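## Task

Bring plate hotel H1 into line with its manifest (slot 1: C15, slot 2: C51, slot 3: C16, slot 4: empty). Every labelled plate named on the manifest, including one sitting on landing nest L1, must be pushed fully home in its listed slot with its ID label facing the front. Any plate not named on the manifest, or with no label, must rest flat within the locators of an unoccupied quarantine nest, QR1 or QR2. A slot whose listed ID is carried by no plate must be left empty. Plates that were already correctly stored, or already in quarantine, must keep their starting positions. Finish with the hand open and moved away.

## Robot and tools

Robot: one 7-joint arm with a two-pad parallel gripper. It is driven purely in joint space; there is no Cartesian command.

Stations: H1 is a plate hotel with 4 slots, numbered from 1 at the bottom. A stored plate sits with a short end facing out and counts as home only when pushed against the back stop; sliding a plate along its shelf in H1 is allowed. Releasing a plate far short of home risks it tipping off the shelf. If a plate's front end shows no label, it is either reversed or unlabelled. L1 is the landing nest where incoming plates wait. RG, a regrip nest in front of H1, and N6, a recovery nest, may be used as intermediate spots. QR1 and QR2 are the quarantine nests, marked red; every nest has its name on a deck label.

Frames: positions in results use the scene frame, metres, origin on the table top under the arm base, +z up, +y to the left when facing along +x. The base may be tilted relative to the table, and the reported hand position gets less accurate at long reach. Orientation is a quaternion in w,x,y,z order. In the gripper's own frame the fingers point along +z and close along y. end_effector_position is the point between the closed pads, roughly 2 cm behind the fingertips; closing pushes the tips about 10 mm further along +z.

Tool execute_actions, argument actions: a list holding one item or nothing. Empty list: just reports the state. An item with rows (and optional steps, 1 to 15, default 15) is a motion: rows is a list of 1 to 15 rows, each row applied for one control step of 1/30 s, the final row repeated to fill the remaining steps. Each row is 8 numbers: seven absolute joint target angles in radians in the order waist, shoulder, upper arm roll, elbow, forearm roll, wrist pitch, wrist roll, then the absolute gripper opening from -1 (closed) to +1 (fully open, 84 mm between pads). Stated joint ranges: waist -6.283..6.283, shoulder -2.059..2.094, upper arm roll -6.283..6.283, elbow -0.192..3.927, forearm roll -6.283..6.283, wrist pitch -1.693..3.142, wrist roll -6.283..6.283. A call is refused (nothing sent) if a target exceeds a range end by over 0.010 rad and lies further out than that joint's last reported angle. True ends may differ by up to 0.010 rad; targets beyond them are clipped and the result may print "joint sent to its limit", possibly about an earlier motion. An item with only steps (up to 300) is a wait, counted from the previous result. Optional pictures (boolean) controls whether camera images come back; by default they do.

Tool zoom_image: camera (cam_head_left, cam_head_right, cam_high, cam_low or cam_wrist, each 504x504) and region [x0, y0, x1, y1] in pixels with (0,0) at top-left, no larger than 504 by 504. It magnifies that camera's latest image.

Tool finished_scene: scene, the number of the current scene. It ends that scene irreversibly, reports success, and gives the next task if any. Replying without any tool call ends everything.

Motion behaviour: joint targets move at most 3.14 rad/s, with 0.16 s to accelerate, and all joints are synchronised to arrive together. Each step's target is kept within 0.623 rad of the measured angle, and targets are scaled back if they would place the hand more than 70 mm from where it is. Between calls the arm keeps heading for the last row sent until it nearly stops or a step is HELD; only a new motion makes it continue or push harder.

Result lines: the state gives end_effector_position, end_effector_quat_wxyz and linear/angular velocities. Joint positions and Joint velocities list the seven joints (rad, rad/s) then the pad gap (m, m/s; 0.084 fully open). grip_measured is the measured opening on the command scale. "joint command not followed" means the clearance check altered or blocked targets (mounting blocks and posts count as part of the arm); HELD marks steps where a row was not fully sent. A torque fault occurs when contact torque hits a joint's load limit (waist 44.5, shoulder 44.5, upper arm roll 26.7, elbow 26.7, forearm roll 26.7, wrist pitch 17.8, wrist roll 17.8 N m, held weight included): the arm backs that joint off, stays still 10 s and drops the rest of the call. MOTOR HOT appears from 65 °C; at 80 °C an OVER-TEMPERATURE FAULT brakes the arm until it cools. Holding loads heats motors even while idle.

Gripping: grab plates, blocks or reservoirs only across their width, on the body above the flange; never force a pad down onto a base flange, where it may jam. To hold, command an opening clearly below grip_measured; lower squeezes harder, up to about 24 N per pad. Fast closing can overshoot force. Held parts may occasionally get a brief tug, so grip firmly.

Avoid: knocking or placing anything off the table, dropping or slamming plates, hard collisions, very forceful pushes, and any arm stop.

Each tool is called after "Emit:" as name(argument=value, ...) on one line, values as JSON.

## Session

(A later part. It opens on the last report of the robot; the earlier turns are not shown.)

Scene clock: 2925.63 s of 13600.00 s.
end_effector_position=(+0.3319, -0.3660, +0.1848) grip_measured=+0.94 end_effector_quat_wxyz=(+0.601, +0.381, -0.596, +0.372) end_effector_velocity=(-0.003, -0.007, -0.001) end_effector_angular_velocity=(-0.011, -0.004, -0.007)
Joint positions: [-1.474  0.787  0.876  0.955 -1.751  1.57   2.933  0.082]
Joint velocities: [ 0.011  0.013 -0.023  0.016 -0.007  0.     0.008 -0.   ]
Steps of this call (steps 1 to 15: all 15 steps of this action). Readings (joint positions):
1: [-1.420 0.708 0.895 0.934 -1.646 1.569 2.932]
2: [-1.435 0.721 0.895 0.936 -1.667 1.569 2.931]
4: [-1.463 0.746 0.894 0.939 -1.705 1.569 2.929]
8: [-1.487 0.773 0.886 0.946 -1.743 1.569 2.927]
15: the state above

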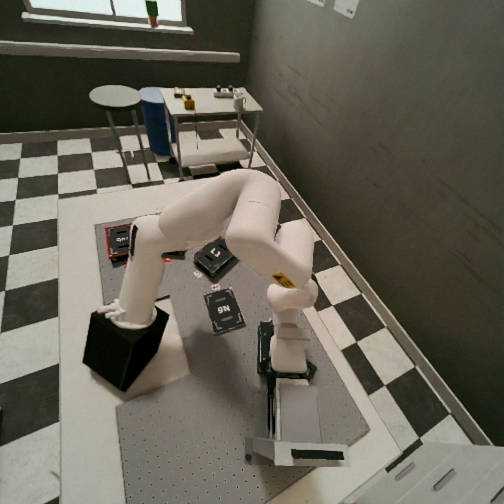

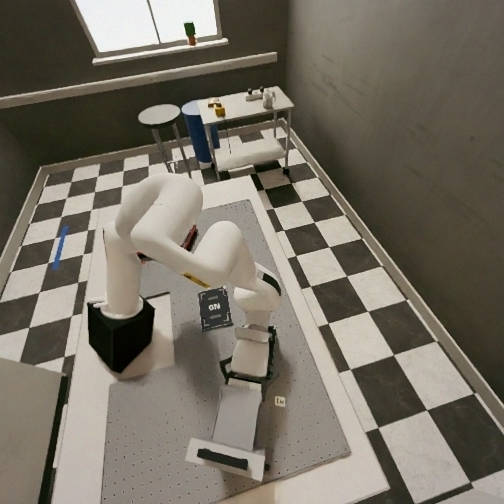

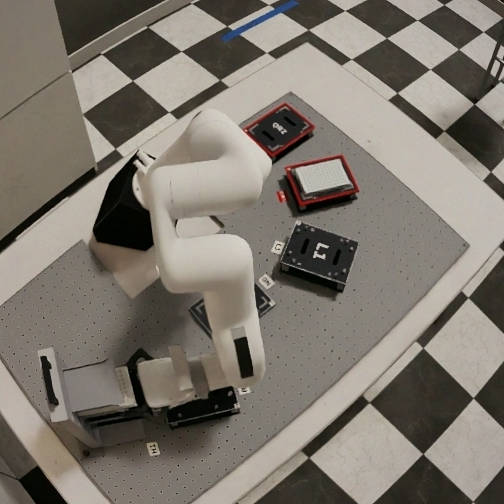

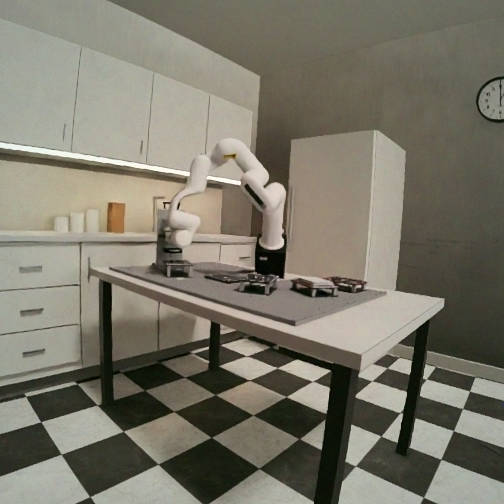

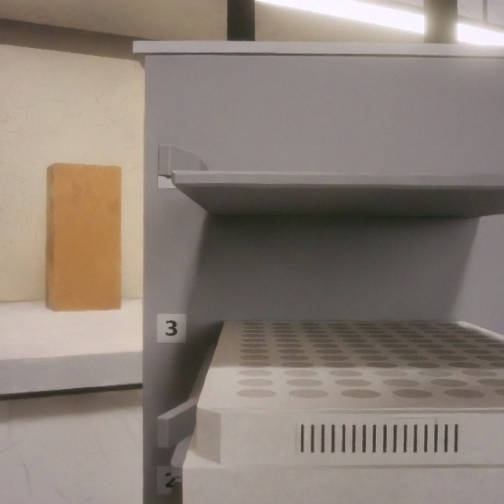

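Emit:
execute_actions(actions=[{"rows":[[-1.4735,0.7885,0.8741,0.9557,-1.7520,1.5691,2.9337,0],[-1.4735,0.7885,0.8741,0.9557,-1.7520,1.5691,2.9337,0.7],[-1.4735,0.7885,0.8741,0.9557,-1.7520,1.5691,2.9337,0.9],[-1.4735,0.7885,0.8741,0.9557,-1.7520,1.5691,2.9337,0.94],[-1.4735,0.7885,0.8741,0.9557,-1.7520,1.5691,2.9337,1],[-1.4735,0.7885,0.8741,0.9557,-1.7520,1.5691,2.9337,1],[-1.4735,0.7885,0.8741,0.9557,-1.7520,1.5691,2.9337,1],[-1.4735,0.7885,0.8741,0.9557,-1.7520,1.5691,2.9337,1],[-1.4735,0.7885,0.8741,0.9557,-1.7520,1.5691,2.9337,1],[-1.4770,0.7867,0.8767,0.9540,-1.7521,1.5691,2.9323,1],[-1.4830,0.7835,0.8812,0.9510,-1.7523,1.5691,2.9300,1],[-1.4895,0.7801,0.8860,0.9479,-1.7525,1.5691,2.9274,1],[-1.4950,0.7772,0.8901,0.9452,-1.7527,1.5691,2.9252,1],[-1.4968,0.7762,0.8915,0.9443,-1.7528,1.5691,2.9245,1],[-1.4968,0.7762,0.8915,0.9443,-1.7528,1.5691,2.9245,1]]}], pictures=false)

Emit:
execute_actions(actions=[{"rows":[[-1.4920,0.7716,0.8923,0.9435,-1.7456,1.5691,2.9252,1],[-1.4844,0.7644,0.8935,0.9422,-1.7344,1.5691,2.9262,1],[-1.4719,0.7524,0.8953,0.9396,-1.7162,1.5691,2.9283,1],[-1.4576,0.7391,0.8967,0.9371,-1.6958,1.5691,2.9302,1],[-1.4429,0.7260,0.8976,0.9350,-1.6755,1.5691,2.9319,1],[-1.4276,0.7129,0.8980,0.9333,-1.6552,1.5691,2.9332,1],[-1.4120,0.6998,0.8979,0.9320,-1.6348,1.5691,2.9342,1],[-1.3958,0.6869,0.8972,0.9311,-1.6145,1.5691,2.9349,1],[-1.3792,0.6740,0.8961,0.9306,-1.5942,1.5691,2.9353,1],[-1.3587,0.6586,0.8940,0.9306,-1.5698,1.5691,2.9353,1],[-1.3374,0.6433,0.8912,0.9311,-1.5454,1.5691,2.9349,1],[-1.3156,0.6281,0.8876,0.9321,-1.5210,1.5691,2.9341,1],[-1.2930,0.6130,0.8833,0.9338,-1.4965,1.5691,2.9328,1],[-1.2780,0.6033,0.8800,0.9352,-1.4807,1.5691,2.9316,1],[-1.2698,0.5980,0.8782,0.9360,-1.4721,1.5691,2.9310,1]]}], pictures=false)

Emit:
execute_actions(actions=[{"rows":[[-1.2640,0.6016,0.8738,0.9388,-1.4722,1.5691,2.9332,1],[-1.2540,0.6079,0.8662,0.9436,-1.4725,1.5691,2.9371,0.8],[-1.2410,0.6160,0.8563,0.9498,-1.4728,1.5691,2.9421,0.6],[-1.2270,0.6247,0.8456,0.9565,-1.4731,1.5691,2.9476,0.4],[-1.2140,0.6328,0.8357,0.9627,-1.4735,1.5691,2.9526,0.2],[-1.2050,0.6385,0.8289,0.9670,-1.4737,1.5691,2.9561,0],[-1.2006,0.6412,0.8255,0.9690,-1.4738,1.5691,2.9578,0]],"steps":15}])

Scene clock: 2950.77 s of 13600.00 s.
end_effector_position=(+0.3312, -0.3663, +0.1876) grip_measured=+1.00 end_effector_quat_wxyz=(+0.601, +0.381, -0.596, +0.371) end_effector_velocity=(+0.002, -0.006, +0.039) end_effector_angular_velocity=(-0.026, -0.007, -0.001)
Joint positions: [-1.487  0.782  0.885  0.949 -1.752  1.569  2.928  0.084]
Joint velocities: [-0.112 -0.065  0.075 -0.043 -0.006  0.006 -0.039  0.   ]
Steps of this call (steps 1 to 15: the robot went on to your last target; steps 16 to 90: nothing new was sent; then 21.63 s passed at rest; steps 91 to 105: all 15 steps of this action). Readings (joint positions):
91: [-1.474 0.789 0.874 0.956 -1.752 1.569 2.934]
92: [-1.474 0.789 0.874 0.956 -1.752 1.569 2.934]
94: [-1.474 0.789 0.874 0.956 -1.752 1.569 2.934]
98: [-1.473 0.789 0.874 0.955 -1.752 1.568 2.934]
105: the state above

Scene clock: 2951.27 s of 13600.00 s.
end_effector_position=(+0.3637, -0.3022, +0.1908) grip_measured=+1.00 end_effector_quat_wxyz=(+0.602, +0.381, -0.595, +0.372) end_effector_velocity=(+0.102, +0.202, -0.001) end_effector_angular_velocity=(-0.005, +0.009, +0.016)
Joint positions: [-1.333  0.642  0.889  0.933 -1.543  1.569  2.934  0.084]
Joint velocities: [ 0.579 -0.408 -0.074  0.023  0.645 -0.001 -0.017  0.   ]
Steps of this call (steps 1 to 15: all 15 steps of this action). Readings (joint positions):
1: [-1.490 0.780 0.887 0.947 -1.752 1.569 2.927]
2: [-1.492 0.777 0.888 0.946 -1.751 1.569 2.926]
4: [-1.488 0.770 0.890 0.944 -1.740 1.569 2.926]
8: [-1.450 0.733 0.896 0.937 -1.686 1.569 2.931]
15: the state above

Scene clock: 2951.77 s of 13600.00 s.
end_effector_position=(+0.3732, -0.2806, +0.1723) grip_measured=-0.01 end_effector_quat_wxyz=(+0.602, +0.380, -0.597, +0.371) end_effector_velocity=(+0.003, +0.000, -0.001) end_effector_angular_velocity=(-0.004, -0.005, +0.002)
Joint positions: [-1.202  0.641  0.826  0.968 -1.474  1.569  2.957  0.044]
Joint velocities: [ 0.014  0.002 -0.01   0.009  0.002  0.001  0.006 -0.001]
Steps of this call (steps 1 to 15: all 15 steps of this action). Readings (joint positions):
1: [-1.314 0.629 0.887 0.933 -1.522 1.569 2.933]
2: [-1.298 0.619 0.885 0.935 -1.506 1.569 2.933]
4: [-1.271 0.612 0.876 0.940 -1.487 1.569 2.936]
8: [-1.226 0.629 0.842 0.958 -1.476 1.569 2.949]
15: the state above

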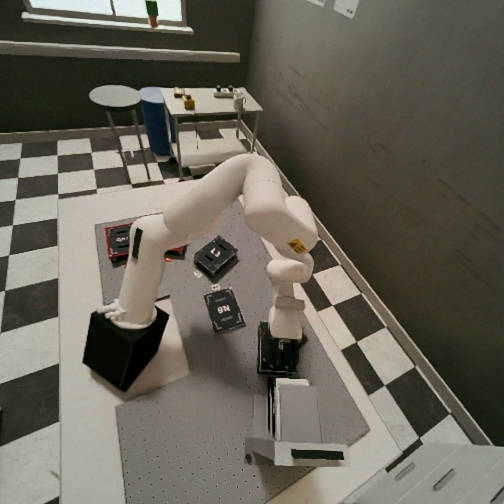

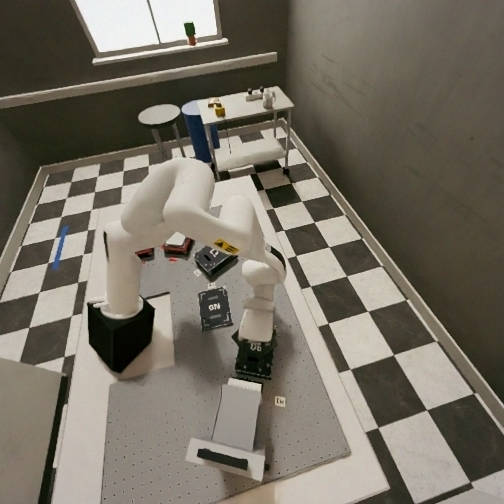

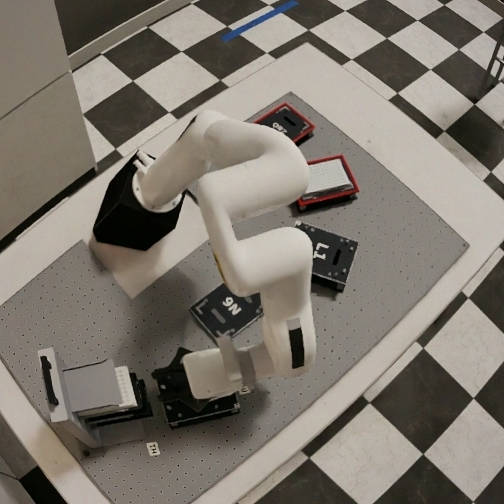

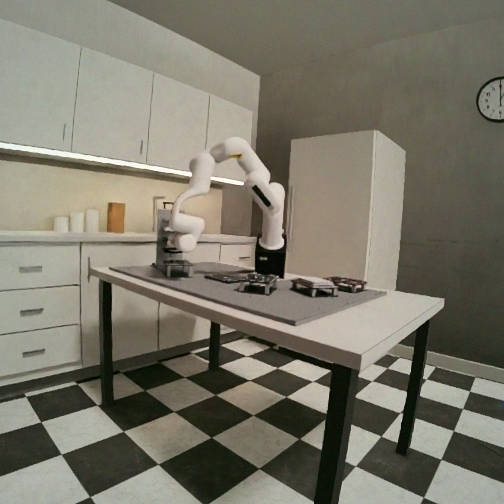

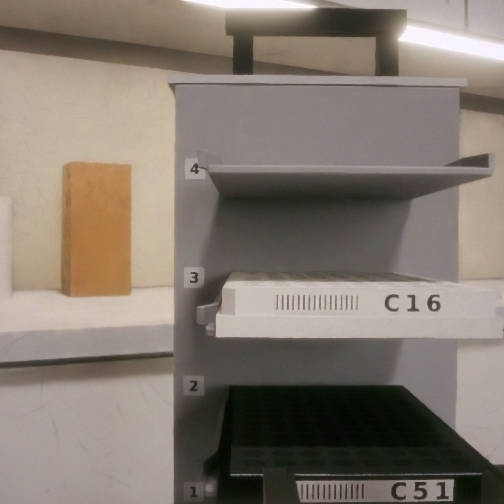

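Emit:
execute_actions(actions=[{"rows":[[-1.2080,0.6458,0.8272,0.9684,-1.4814,1.5691,2.9583,0],[-1.2239,0.6557,0.8308,0.9670,-1.4978,1.5691,2.9595,0],[-1.2410,0.6666,0.8342,0.9659,-1.5161,1.5691,2.9603,0],[-1.2570,0.6771,0.8371,0.9651,-1.5335,1.5691,2.9609,0],[-1.2685,0.6848,0.8391,0.9646,-1.5462,1.5691,2.9613,0],[-1.2760,0.6899,0.8402,0.9645,-1.5546,1.5691,2.9614,0],[-1.2810,0.6934,0.8409,0.9644,-1.5603,1.5691,2.9615,0],[-1.2855,0.6965,0.8415,0.9643,-1.5653,1.5691,2.9615,0],[-1.2899,0.6995,0.8421,0.9643,-1.5703,1.5691,2.9616,0],[-1.2940,0.7025,0.8425,0.9643,-1.5751,1.5691,2.9616,0],[-1.2981,0.7055,0.8430,0.9643,-1.5799,1.5691,2.9615,0],[-1.3023,0.7084,0.8434,0.9644,-1.5848,1.5691,2.9615,0],[-1.3064,0.7114,0.8439,0.9644,-1.5896,1.5691,2.9614,0],[-1.3090,0.7133,0.8441,0.9644,-1.5926,1.5691,2.9614,0],[-1.3105,0.7144,0.8443,0.9644,-1.5944,1.5691,2.9614,0]]}], pictures=false)

Emit:
execute_actions(actions=[{"rows":[[-1.3105,0.7144,0.8443,0.9644,-1.5944,1.5691,2.9614,0]],"steps":10}])

Emit:
zoom_image(camera="cam_wrist", region=[150, 354, 300, 504])

Scene clock: 2969.90 s of 13600.00 s.
end_effector_position=(+0.3578, -0.3134, +0.1717) grip_measured=-0.01 end_effector_quat_wxyz=(+0.601, +0.381, -0.597, +0.371) end_effector_velocity=(-0.018, -0.039, -0.002) end_effector_angular_velocity=(+0.006, -0.003, +0.005)
Joint positions: [-1.299  0.706  0.843  0.964 -1.581  1.569  2.961  0.044]
Joint velocities: [-0.112  0.082  0.018  0.    -0.132 -0.001 -0.    -0.   ]
Steps of this call (steps 1 to 15: the robot went on to your last target; steps 16 to 90: nothing new was sent; then 14.63 s passed at rest; steps 91 to 105: all 15 steps of this action). Readings (joint positions):
91: [-1.201 0.641 0.826 0.969 -1.474 1.569 2.958]
92: [-1.202 0.642 0.826 0.969 -1.476 1.569 2.958]
94: [-1.213 0.649 0.831 0.968 -1.488 1.569 2.959]
98: [-1.258 0.678 0.836 0.965 -1.534 1.569 2.961]
105: the state above

Scene clock: 2970.23 s of 13600.00 s.
end_effector_position=(+0.3560, -0.3173, +0.1717) grip_measured=-0.01 end_effector_quat_wxyz=(+0.600, +0.381, -0.597, +0.371) end_effector_velocity=(-0.001, -0.002, +0.000) end_effector_angular_velocity=(-0.001, +0.000, -0.002)
Joint positions: [-1.31   0.714  0.845  0.964 -1.594  1.569  2.961  0.044]
Joint velocities: [-0.003  0.002 -0.001 -0.    -0.003 -0.     0.    -0.   ]
Steps of this call (steps 1 to 10: all 10 steps of this action). Readings (joint positions):
1: [-1.302 0.709 0.844 0.964 -1.585 1.569 2.961]
2: [-1.305 0.711 0.844 0.964 -1.588 1.569 2.961]
4: [-1.308 0.713 0.844 0.964 -1.592 1.569 2.961]
8: [-1.310 0.714 0.845 0.964 -1.594 1.569 2.961]
10: the state above

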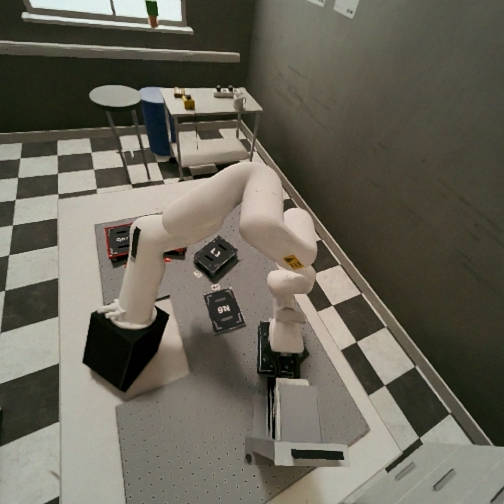

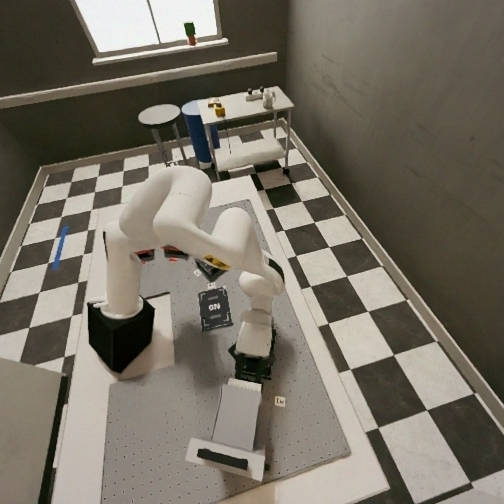

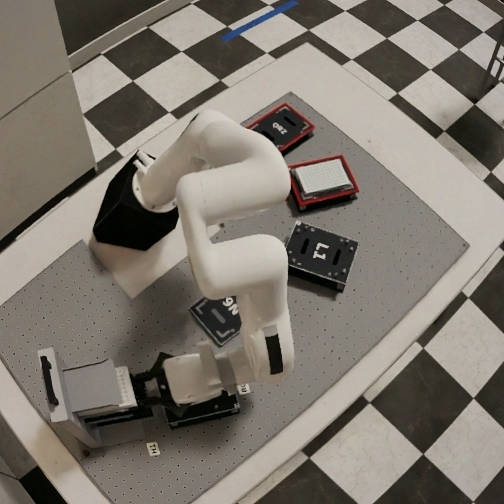

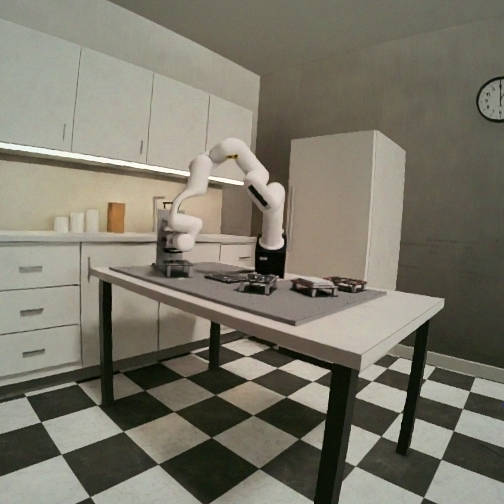

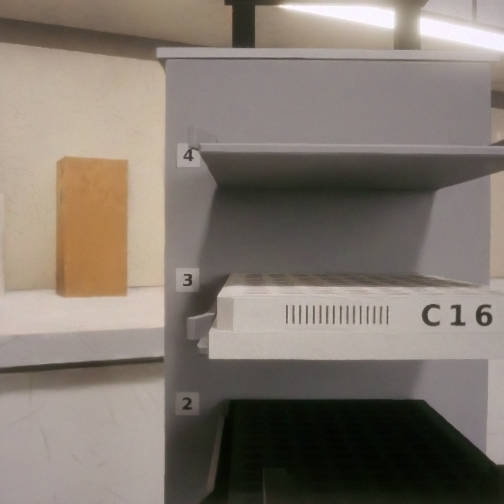

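Region (150, 354, 300, 504) of cam_wrist's 504x504 image, scaled by 3.360, with more detail than that image has.

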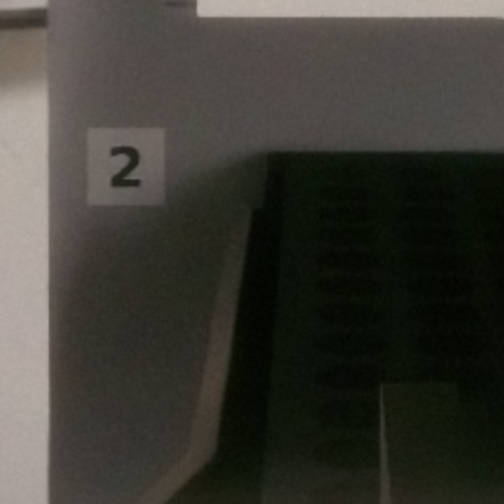

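Emit:
execute_actions(actions=[{"rows":[[-1.3113,0.7150,0.8444,0.9644,-1.5954,1.5691,2.9614,0],[-1.3121,0.7156,0.8444,0.9645,-1.5963,1.5691,2.9614,0],[-1.3129,0.7162,0.8445,0.9645,-1.5973,1.5691,2.9613,0],[-1.3137,0.7168,0.8445,0.9645,-1.5982,1.5691,2.9613,0],[-1.3145,0.7174,0.8446,0.9646,-1.5992,1.5691,2.9613,0],[-1.3153,0.7179,0.8447,0.9646,-1.6001,1.5691,2.9613,0]],"steps":14}])

Emit:
zoom_image(camera="cam_wrist", region=[150, 354, 300, 504])

Scene clock: 2977.47 s of 13600.00 s.
end_effector_position=(+0.3550, -0.3193, +0.1718) grip_measured=-0.01 end_effector_quat_wxyz=(+0.600, +0.381, -0.597, +0.371) end_effector_velocity=(-0.000, -0.000, +0.000) end_effector_angular_velocity=(-0.001, -0.000, -0.000)
Joint positions: [-1.315  0.718  0.845  0.965 -1.6    1.569  2.961  0.044]
Joint velocities: [-0.001  0.001  0.    -0.    -0.001  0.     0.001  0.   ]
Steps of this call (steps 1 to 15: the robot went on to your last target; steps 16 to 90: nothing new was sent; then 3.77 s passed at rest; steps 91 to 104: all 14 steps of this action). Readings (joint positions):
91: [-1.311 0.714 0.844 0.964 -1.594 1.569 2.961]
92: [-1.311 0.715 0.844 0.964 -1.595 1.569 2.961]
94: [-1.311 0.715 0.845 0.964 -1.596 1.569 2.961]
98: [-1.314 0.717 0.844 0.965 -1.599 1.569 2.961]
104: the state above

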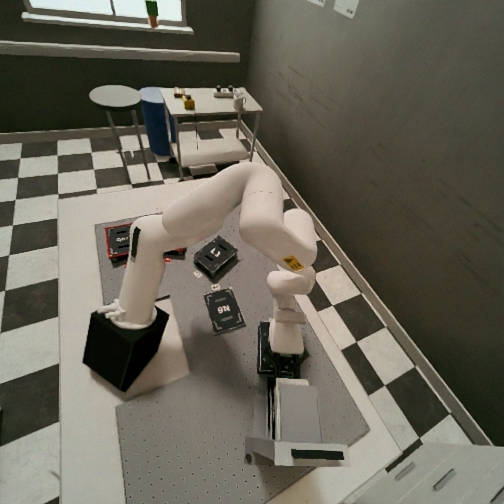

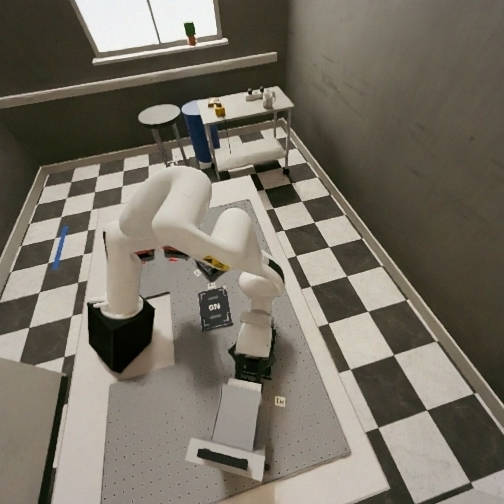

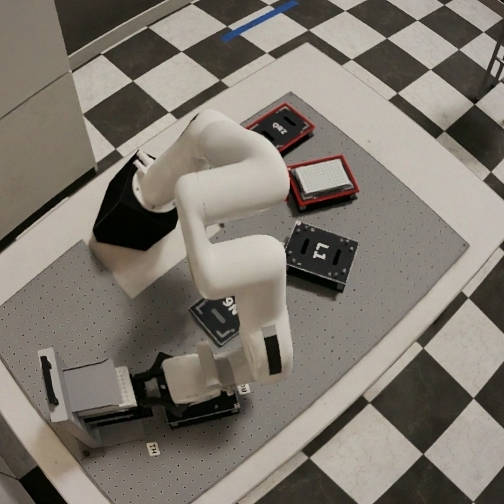

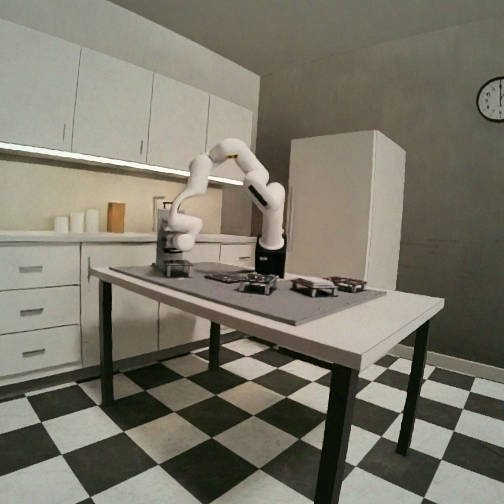

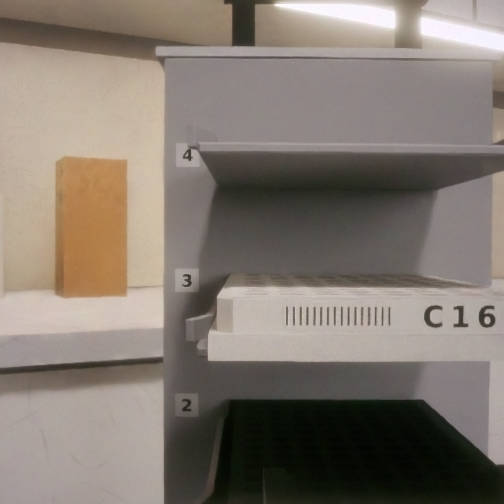

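Region (150, 354, 300, 504) of cam_wrist's 504x504 image, scaled by 3.360, with more detail than that image has.

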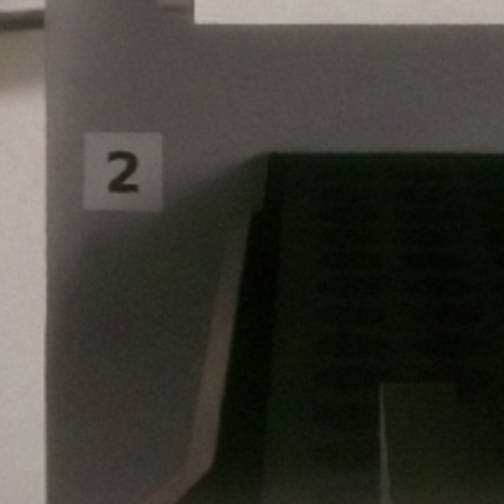

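Emit:
execute_actions(actions=[{"rows":[[-1.3160,0.7184,0.8447,0.9646,-1.6010,1.5691,2.9613,0],[-1.3167,0.7190,0.8448,0.9646,-1.6018,1.5691,2.9613,0],[-1.3174,0.7195,0.8449,0.9647,-1.6027,1.5691,2.9612,0],[-1.3182,0.7200,0.8449,0.9647,-1.6035,1.5691,2.9612,0],[-1.3189,0.7206,0.8450,0.9647,-1.6044,1.5691,2.9612,0]],"steps":12}])

Emit:
zoom_image(camera="cam_wrist", region=[150, 354, 300, 504])

Scene clock: 2982.67 s of 13600.00 s.
end_effector_position=(+0.3549, -0.3201, +0.1716) grip_measured=-0.01 end_effector_quat_wxyz=(+0.600, +0.381, -0.597, +0.371) end_effector_velocity=(-0.001, -0.001, -0.000) end_effector_angular_velocity=(+0.001, +0.000, -0.001)
Joint positions: [-1.318  0.72   0.846  0.965 -1.604  1.569  2.961  0.044]
Joint velocities: [-0.002  0.001 -0.001 -0.    -0.001 -0.001  0.     0.   ]
Steps of this call (steps 1 to 15: the robot went on to your last target; steps 16 to 90: nothing new was sent; then 1.80 s passed at rest; steps 91 to 102: all 12 steps of this action). Readings (joint positions):
91: [-1.315 0.718 0.845 0.965 -1.600 1.569 2.961]
92: [-1.315 0.718 0.845 0.965 -1.600 1.569 2.961]
94: [-1.316 0.718 0.845 0.965 -1.601 1.569 2.961]
98: [-1.318 0.720 0.846 0.965 -1.603 1.569 2.961]
102: the state above

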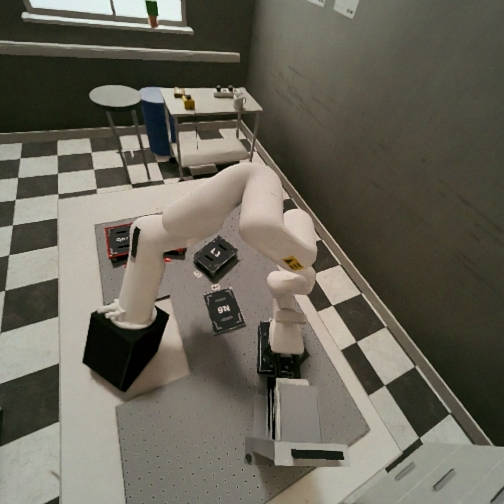

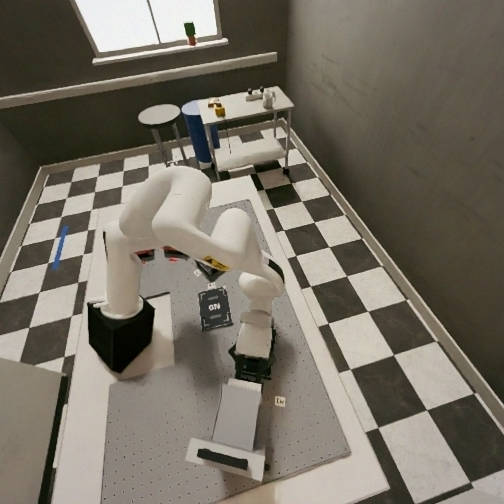

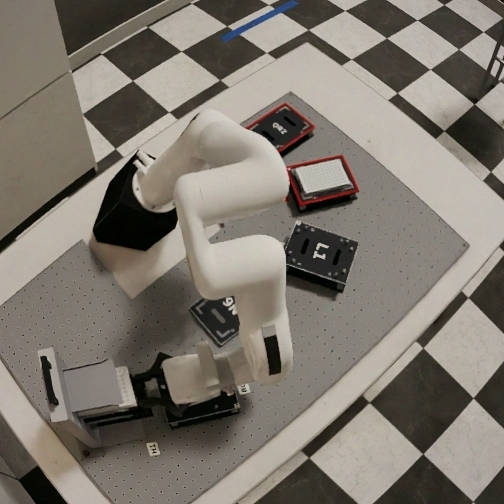

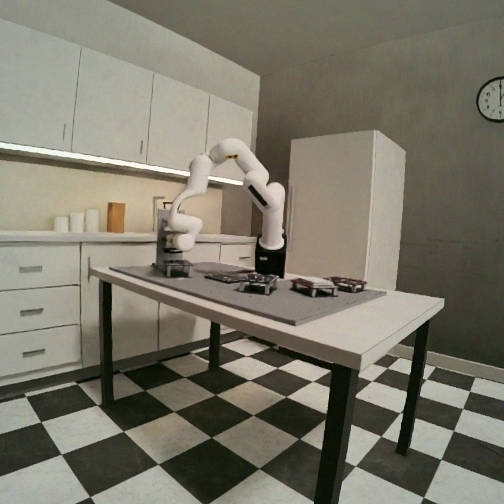

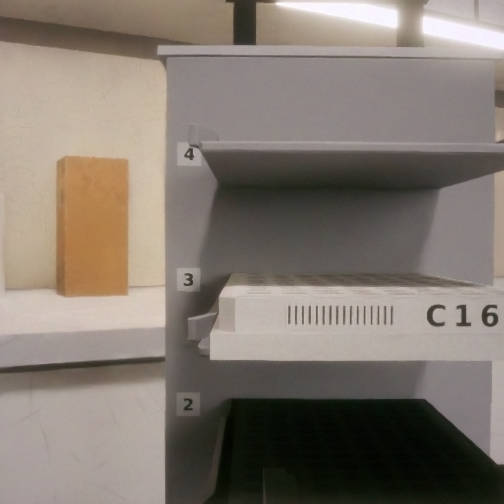

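Region (150, 354, 300, 504) of cam_wrist's 504x504 image, scaled by 3.360, with more detail than that image has.

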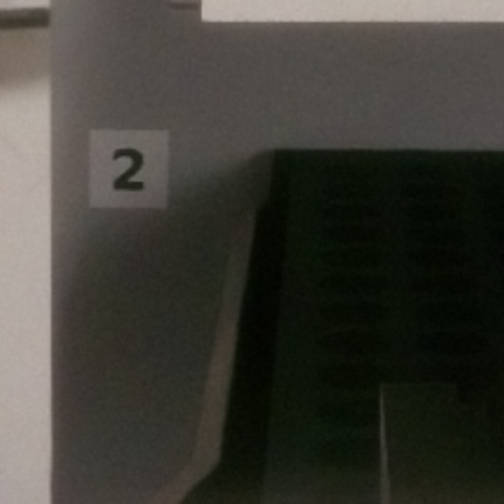

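Emit:
execute_actions(actions=[{"rows":[[-1.3153,0.7179,0.8447,0.9646,-1.6001,1.5691,2.9613,0],[-1.3090,0.7133,0.8441,0.9644,-1.5926,1.5691,2.9614,0],[-1.2981,0.7055,0.8430,0.9643,-1.5799,1.5691,2.9615,0],[-1.2855,0.6965,0.8415,0.9643,-1.5653,1.5691,2.9615,0],[-1.2720,0.6872,0.8396,0.9646,-1.5501,1.5691,2.9613,0],[-1.2600,0.6791,0.8376,0.9649,-1.5368,1.5691,2.9610,0],[-1.2510,0.6731,0.8361,0.9653,-1.5269,1.5691,2.9607,0],[-1.2466,0.6702,0.8353,0.9655,-1.5221,1.5691,2.9606,0]],"steps":13}])

Emit:
zoom_image(camera="cam_high", region=[90, 330, 250, 450])

Scene clock: 2990.37 s of 13600.00 s.
end_effector_position=(+0.3657, -0.2965, +0.1717) grip_measured=-0.01 end_effector_quat_wxyz=(+0.601, +0.381, -0.597, +0.371) end_effector_velocity=(+0.006, +0.016, +0.002) end_effector_angular_velocity=(-0.006, +0.001, -0.007)
Joint positions: [-1.25   0.673  0.836  0.965 -1.527  1.569  2.961  0.044]
Joint velocities: [ 0.051 -0.035 -0.015  0.002  0.059  0.001 -0.001 -0.   ]
Steps of this call (steps 1 to 15: the robot went on to your last target; steps 16 to 90: nothing new was sent; then 4.27 s passed at rest; steps 91 to 103: all 13 steps of this action). Readings (joint positions):
91: [-1.319 0.721 0.845 0.965 -1.604 1.569 2.961]
92: [-1.318 0.720 0.845 0.965 -1.603 1.569 2.961]
94: [-1.313 0.716 0.842 0.965 -1.596 1.569 2.961]
98: [-1.282 0.694 0.831 0.964 -1.557 1.570 2.961]
103: the state above

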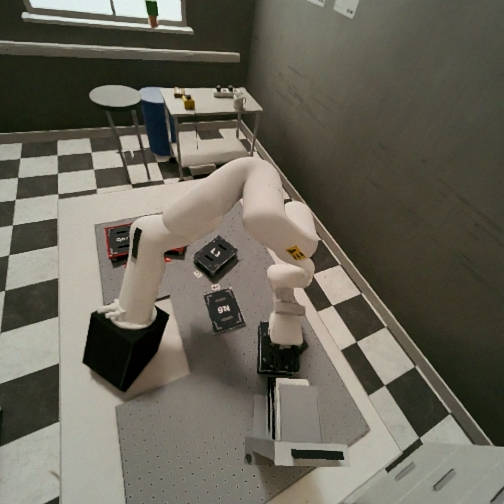

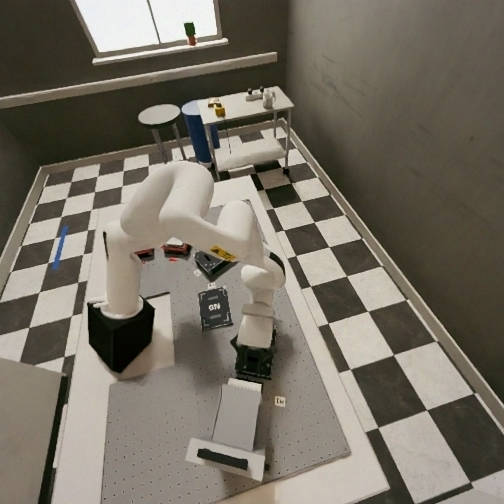

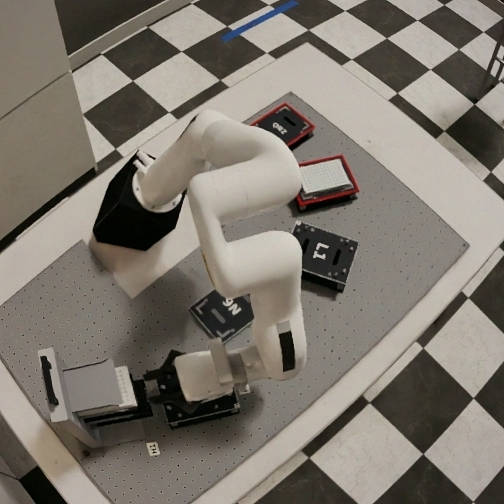

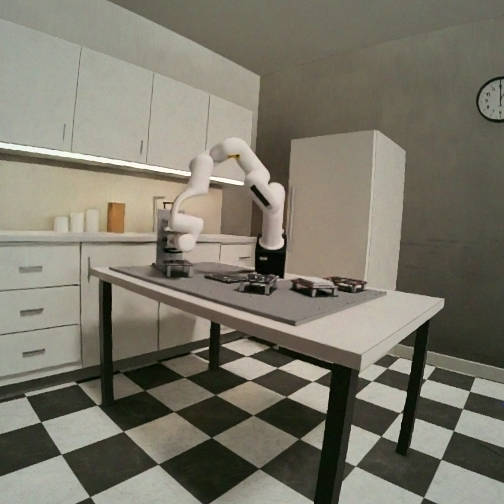

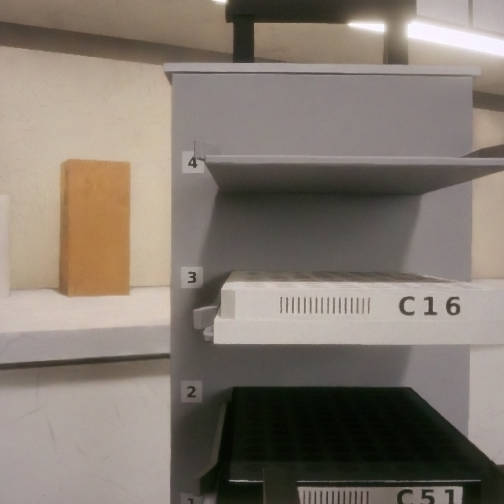

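Region (90, 330, 250, 450) of cam_high's 504x504 image, scaled by 3.150, with more detail than that image has; it fills the top 378 rows of this view, and the rest is white.

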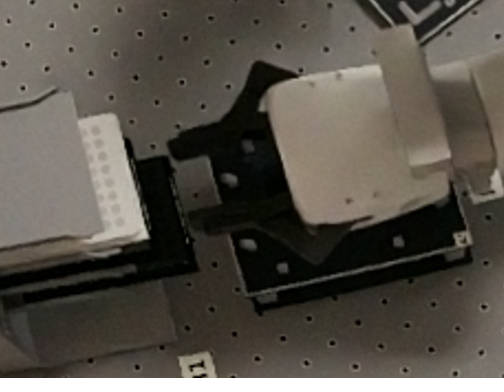

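Emit:
execute_actions(actions=[{"rows":[[-1.2447,0.6722,0.8335,0.9668,-1.5224,1.5665,2.9616,0],[-1.2403,0.6768,0.8295,0.9697,-1.5231,1.5605,2.9639,0],[-1.2334,0.6841,0.8230,0.9743,-1.5242,1.5511,2.9674,0],[-1.2252,0.6927,0.8154,0.9798,-1.5255,1.5399,2.9717,0],[-1.2164,0.7019,0.8073,0.9857,-1.5269,1.5279,2.9762,0],[-1.2076,0.7112,0.7991,0.9915,-1.5284,1.5158,2.9808,0],[-1.1994,0.7198,0.7915,0.9970,-1.5297,1.5047,2.9850,0],[-1.1925,0.7270,0.7851,1.0016,-1.5308,1.4952,2.9886,0],[-1.1875,0.7323,0.7804,1.0050,-1.5316,1.4884,2.9912,0],[-1.1847,0.7353,0.7778,1.0069,-1.5320,1.4845,2.9926,0],[-1.1837,0.7363,0.7769,1.0075,-1.5322,1.4832,2.9931,0],[-1.1837,0.7363,0.7769,1.0075,-1.5322,1.4832,2.9931,0],[-1.1886,0.7397,0.7774,1.0076,-1.5379,1.4832,2.9930,0],[-1.1960,0.7448,0.7783,1.0077,-1.5464,1.4832,2.9930,0],[-1.2034,0.7498,0.7791,1.0078,-1.5548,1.4832,2.9929,0]]}], pictures=false)

Emit:
execute_actions(actions=[{"rows":[[-1.2083,0.7532,0.7797,1.0079,-1.5605,1.4832,2.9928,0],[-1.2125,0.7561,0.7801,1.0080,-1.5653,1.4832,2.9927,0],[-1.2167,0.7590,0.7806,1.0080,-1.5701,1.4832,2.9927,0],[-1.2209,0.7618,0.7810,1.0081,-1.5749,1.4832,2.9926,0],[-1.2250,0.7647,0.7815,1.0082,-1.5797,1.4832,2.9926,0],[-1.2292,0.7676,0.7820,1.0082,-1.5845,1.4832,2.9925,0],[-1.2334,0.7705,0.7824,1.0083,-1.5893,1.4832,2.9925,0],[-1.2376,0.7733,0.7829,1.0084,-1.5941,1.4832,2.9924,0],[-1.2418,0.7762,0.7833,1.0084,-1.5989,1.4832,2.9924,0],[-1.2452,0.7786,0.7837,1.0085,-1.6029,1.4832,2.9923,0],[-1.2477,0.7803,0.7840,1.0085,-1.6057,1.4832,2.9923,0]],"steps":15}], pictures=false)

Emit:
execute_actions(actions=[{"rows":[[-1.2485,0.7809,0.7841,1.0085,-1.6066,1.4832,2.9923,0],[-1.2493,0.7814,0.7842,1.0085,-1.6076,1.4832,2.9923,0],[-1.2501,0.7820,0.7842,1.0085,-1.6085,1.4832,2.9923,0]],"steps":10}])

Emit:
zoom_image(camera="cam_wrist", region=[150, 300, 300, 450])

Scene clock: 3035.53 s of 13600.00 s.
end_effector_position=(+0.3651, -0.2952, +0.1282) grip_measured=-0.01 end_effector_quat_wxyz=(+0.575, +0.397, -0.621, +0.355) end_effector_velocity=(-0.005, -0.031, -0.026) end_effector_angular_velocity=(+0.048, -0.036, +0.018)
Joint positions: [-1.19   0.736  0.781  1.005 -1.536  1.487  2.991  0.044]
Joint velocities: [-0.055  0.095 -0.01   0.033 -0.118 -0.055  0.019  0.   ]
Steps of this call (steps 1 to 15: the robot went on to your last target; steps 16 to 90: nothing new was sent; then 41.67 s passed at rest; steps 91 to 105: all 15 steps of this action). Readings (joint positions):
91: [-1.247 0.670 0.835 0.966 -1.522 1.569 2.961]
92: [-1.246 0.671 0.835 0.966 -1.522 1.568 2.961]
94: [-1.242 0.675 0.831 0.969 -1.523 1.563 2.963]
98: [-1.219 0.699 0.810 0.984 -1.527 1.532 2.975]
105: the state above

Scene clock: 3036.03 s of 13600.00 s.
end_effector_position=(+0.3542, -0.3173, +0.1269) grip_measured=-0.01 end_effector_quat_wxyz=(+0.575, +0.396, -0.622, +0.354) end_effector_velocity=(-0.005, -0.010, -0.002) end_effector_angular_velocity=(+0.005, +0.000, +0.003)
Joint positions: [-1.246  0.779  0.783  1.009 -1.603  1.483  2.992  0.044]
Joint velocities: [-0.031  0.024  0.006 -0.    -0.039 -0.001 -0.     0.   ]
Steps of this call (steps 1 to 15: all 15 steps of this action). Readings (joint positions):
1: [-1.192 0.740 0.781 1.006 -1.541 1.486 2.992]
2: [-1.196 0.743 0.780 1.007 -1.546 1.485 2.992]
4: [-1.206 0.750 0.780 1.008 -1.557 1.484 2.993]
8: [-1.223 0.763 0.781 1.008 -1.577 1.484 2.993]
15: the state above

Scene clock: 3036.37 s of 13600.00 s.
end_effector_position=(+0.3537, -0.3187, +0.1266) grip_measured=-0.01 end_effector_quat_wxyz=(+0.574, +0.397, -0.622, +0.354) end_effector_velocity=(-0.000, -0.000, -0.000) end_effector_angular_velocity=(+0.001, -0.000, +0.001)
Joint positions: [-1.25   0.782  0.784  1.009 -1.608  1.483  2.992  0.044]
Joint velocities: [-0.002  0.002  0.001  0.    -0.003 -0.    -0.     0.   ]
Steps of this call (steps 1 to 10: all 10 steps of this action). Readings (joint positions):
1: [-1.246 0.779 0.783 1.008 -1.604 1.483 2.992]
2: [-1.247 0.780 0.784 1.008 -1.605 1.483 2.992]
4: [-1.248 0.781 0.784 1.008 -1.606 1.483 2.992]
8: [-1.250 0.782 0.784 1.009 -1.608 1.483 2.992]
10: the state above

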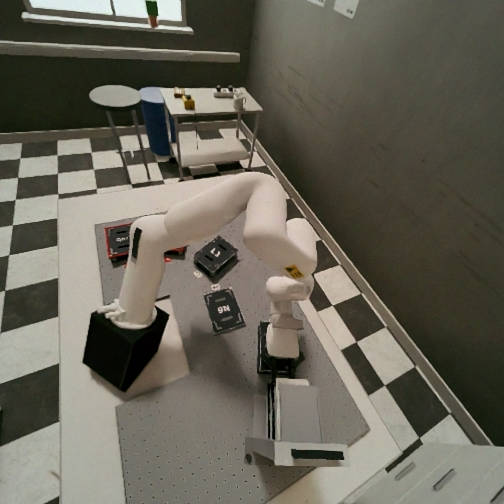

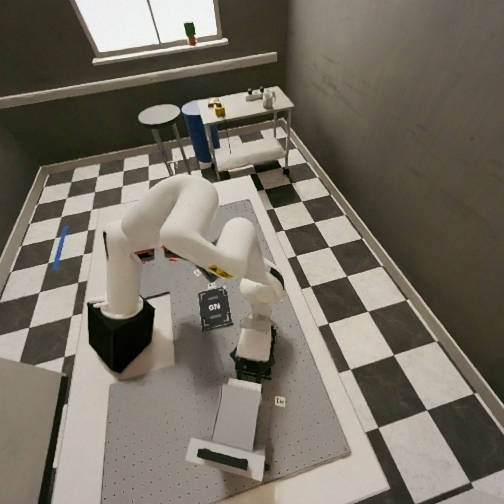

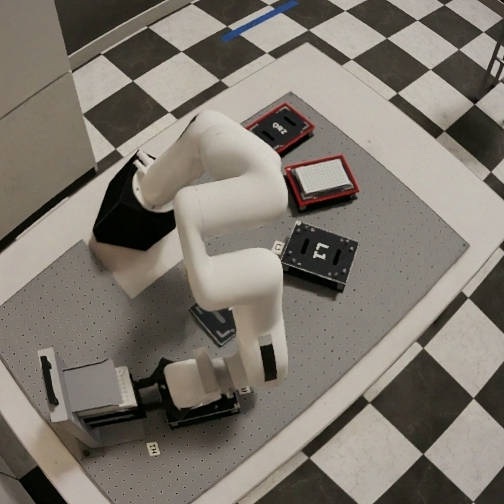

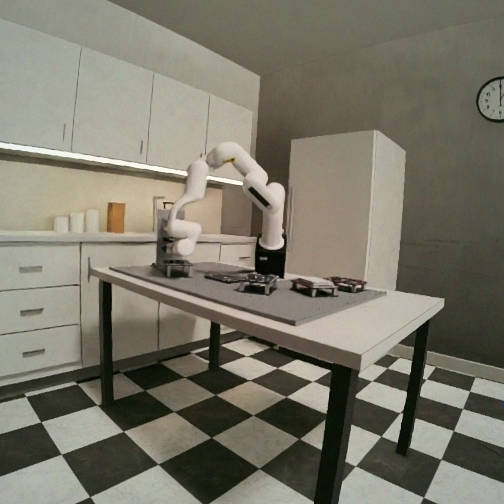

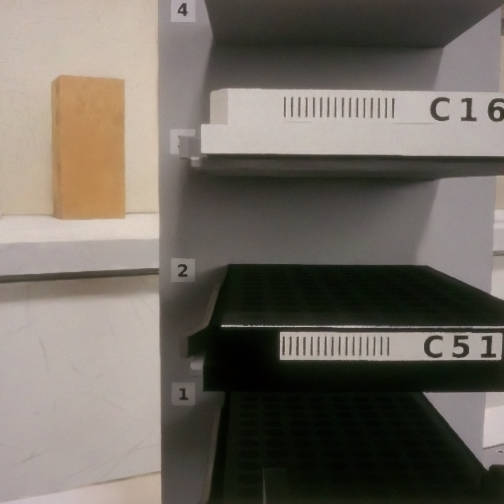

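Region (150, 300, 300, 450) of cam_wrist's 504x504 image, scaled by 3.360, with more detail than that image has.

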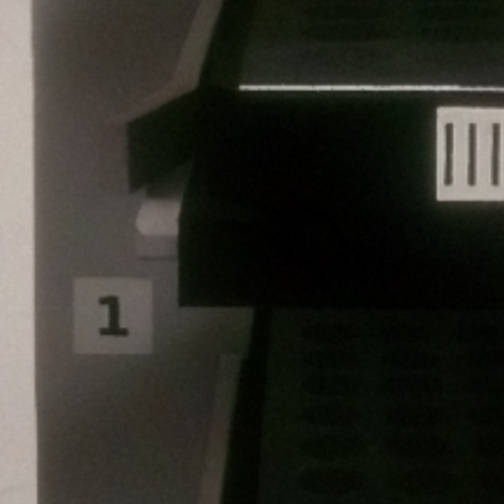

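Push 2.5 mm more slowly and watch for the stop.

Emit:
execute_actions(actions=[{"rows":[[-1.2509,0.7826,0.7843,1.0085,-1.6094,1.4832,2.9923,0],[-1.2517,0.7831,0.7844,1.0086,-1.6104,1.4832,2.9923,0],[-1.2526,0.7837,0.7845,1.0086,-1.6114,1.4832,2.9923,0],[-1.2534,0.7843,0.7846,1.0086,-1.6123,1.4832,2.9922,0],[-1.2542,0.7848,0.7846,1.0086,-1.6133,1.4832,2.9922,0],[-1.2550,0.7854,0.7847,1.0087,-1.6142,1.4832,2.9922,0]],"steps":13}], pictures=false)

Scene clock: 3045.63 s of 13600.00 s.
end_effector_position=(+0.3527, -0.3205, +0.1266) grip_measured=-0.01 end_effector_quat_wxyz=(+0.574, +0.397, -0.622, +0.354) end_effector_velocity=(+0.001, +0.000, -0.000) end_effector_angular_velocity=(+0.001, +0.001, +0.003)
Joint positions: [-1.255  0.785  0.785  1.009 -1.614  1.483  2.992  0.044]
Joint velocities: [-0.001  0.001  0.002 -0.001 -0.003  0.001 -0.    -0.   ]
Steps of this call (steps 1 to 15: the robot went on to your last target; steps 16 to 90: nothing new was sent; then 5.83 s passed at rest; steps 91 to 103: all 13 steps of this action). Readings (joint positions):
91: [-1.250 0.782 0.784 1.008 -1.609 1.483 2.992]
92: [-1.250 0.782 0.784 1.008 -1.609 1.483 2.992]
94: [-1.251 0.783 0.784 1.008 -1.610 1.483 2.992]
98: [-1.254 0.785 0.784 1.009 -1.613 1.483 2.992]
103: the state above

Emit:
execute_actions(actions=[{"rows":[[-1.2557,0.7859,0.7848,1.0087,-1.6150,1.4832,2.9922,0],[-1.2564,0.7864,0.7848,1.0087,-1.6159,1.4832,2.9922,0],[-1.2572,0.7869,0.7849,1.0087,-1.6167,1.4832,2.9921,0],[-1.2579,0.7874,0.7849,1.0088,-1.6176,1.4832,2.9921,0],[-1.2586,0.7880,0.7850,1.0088,-1.6184,1.4832,2.9921,0]],"steps":12}])

Emit:
zoom_image(camera="cam_high", region=[90, 330, 250, 450])

Scene clock: 3050.87 s of 13600.00 s.
end_effector_position=(+0.3526, -0.3213, +0.1264) grip_measured=-0.01 end_effector_quat_wxyz=(+0.574, +0.397, -0.622, +0.354) end_effector_velocity=(-0.000, -0.001, +0.000) end_effector_angular_velocity=(-0.001, +0.000, +0.001)
Joint positions: [-1.258  0.788  0.786  1.009 -1.618  1.483  2.992  0.044]
Joint velocities: [-0.001  0.001 -0.    -0.    -0.002  0.001  0.     0.   ]
Steps of this call (steps 1 to 15: the robot went on to your last target; steps 16 to 90: nothing new was sent; then 1.83 s passed at rest; steps 91 to 102: all 12 steps of this action). Readings (joint positions):
91: [-1.255 0.785 0.785 1.009 -1.614 1.483 2.992]
92: [-1.255 0.786 0.785 1.009 -1.614 1.483 2.992]
94: [-1.256 0.786 0.785 1.009 -1.615 1.483 2.992]
98: [-1.258 0.787 0.786 1.009 -1.617 1.483 2.992]
102: the state above

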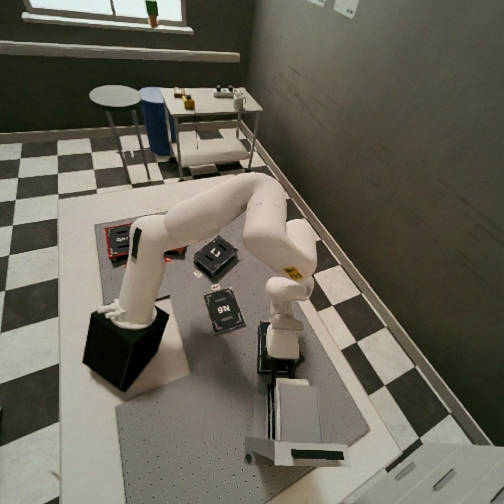

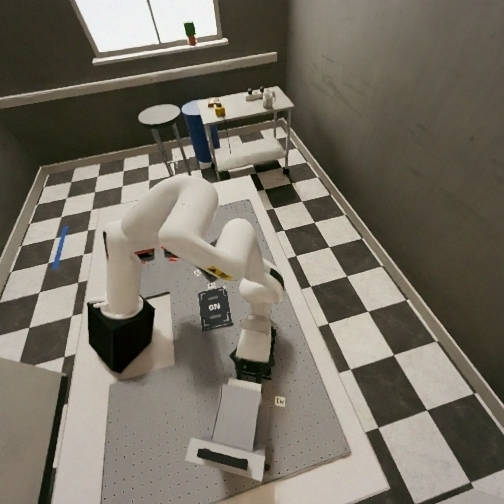

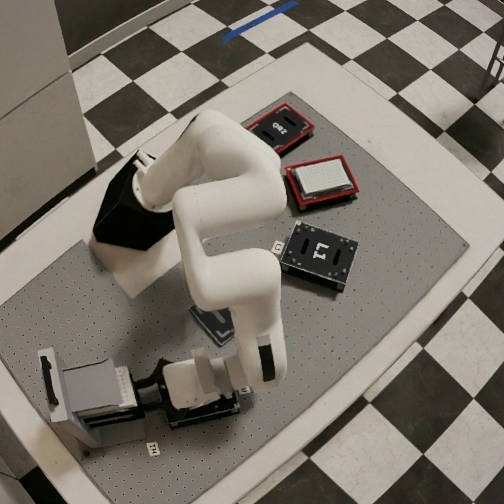

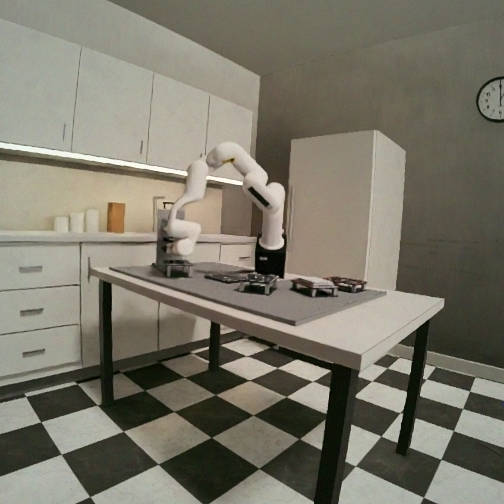

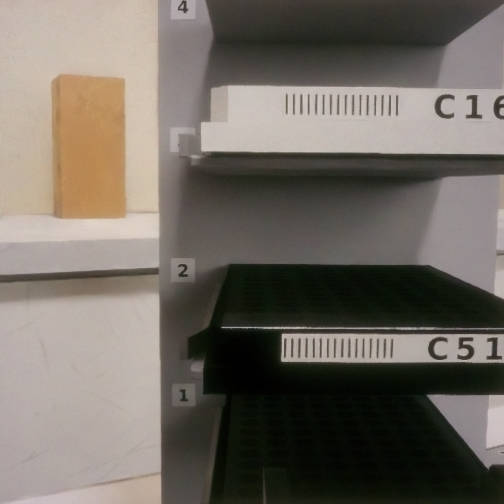

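Region (90, 330, 250, 450) of cam_high's 504x504 image, scaled by 3.150, with more detail than that image has; it fills the top 378 rows of this view, and the rest is white.

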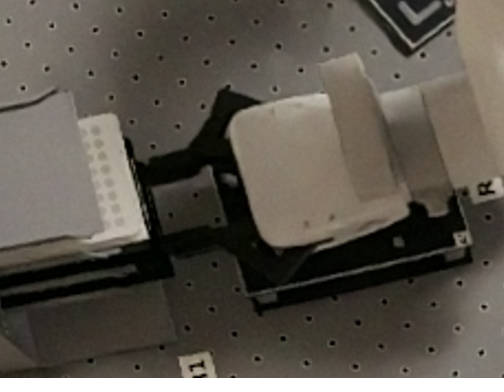

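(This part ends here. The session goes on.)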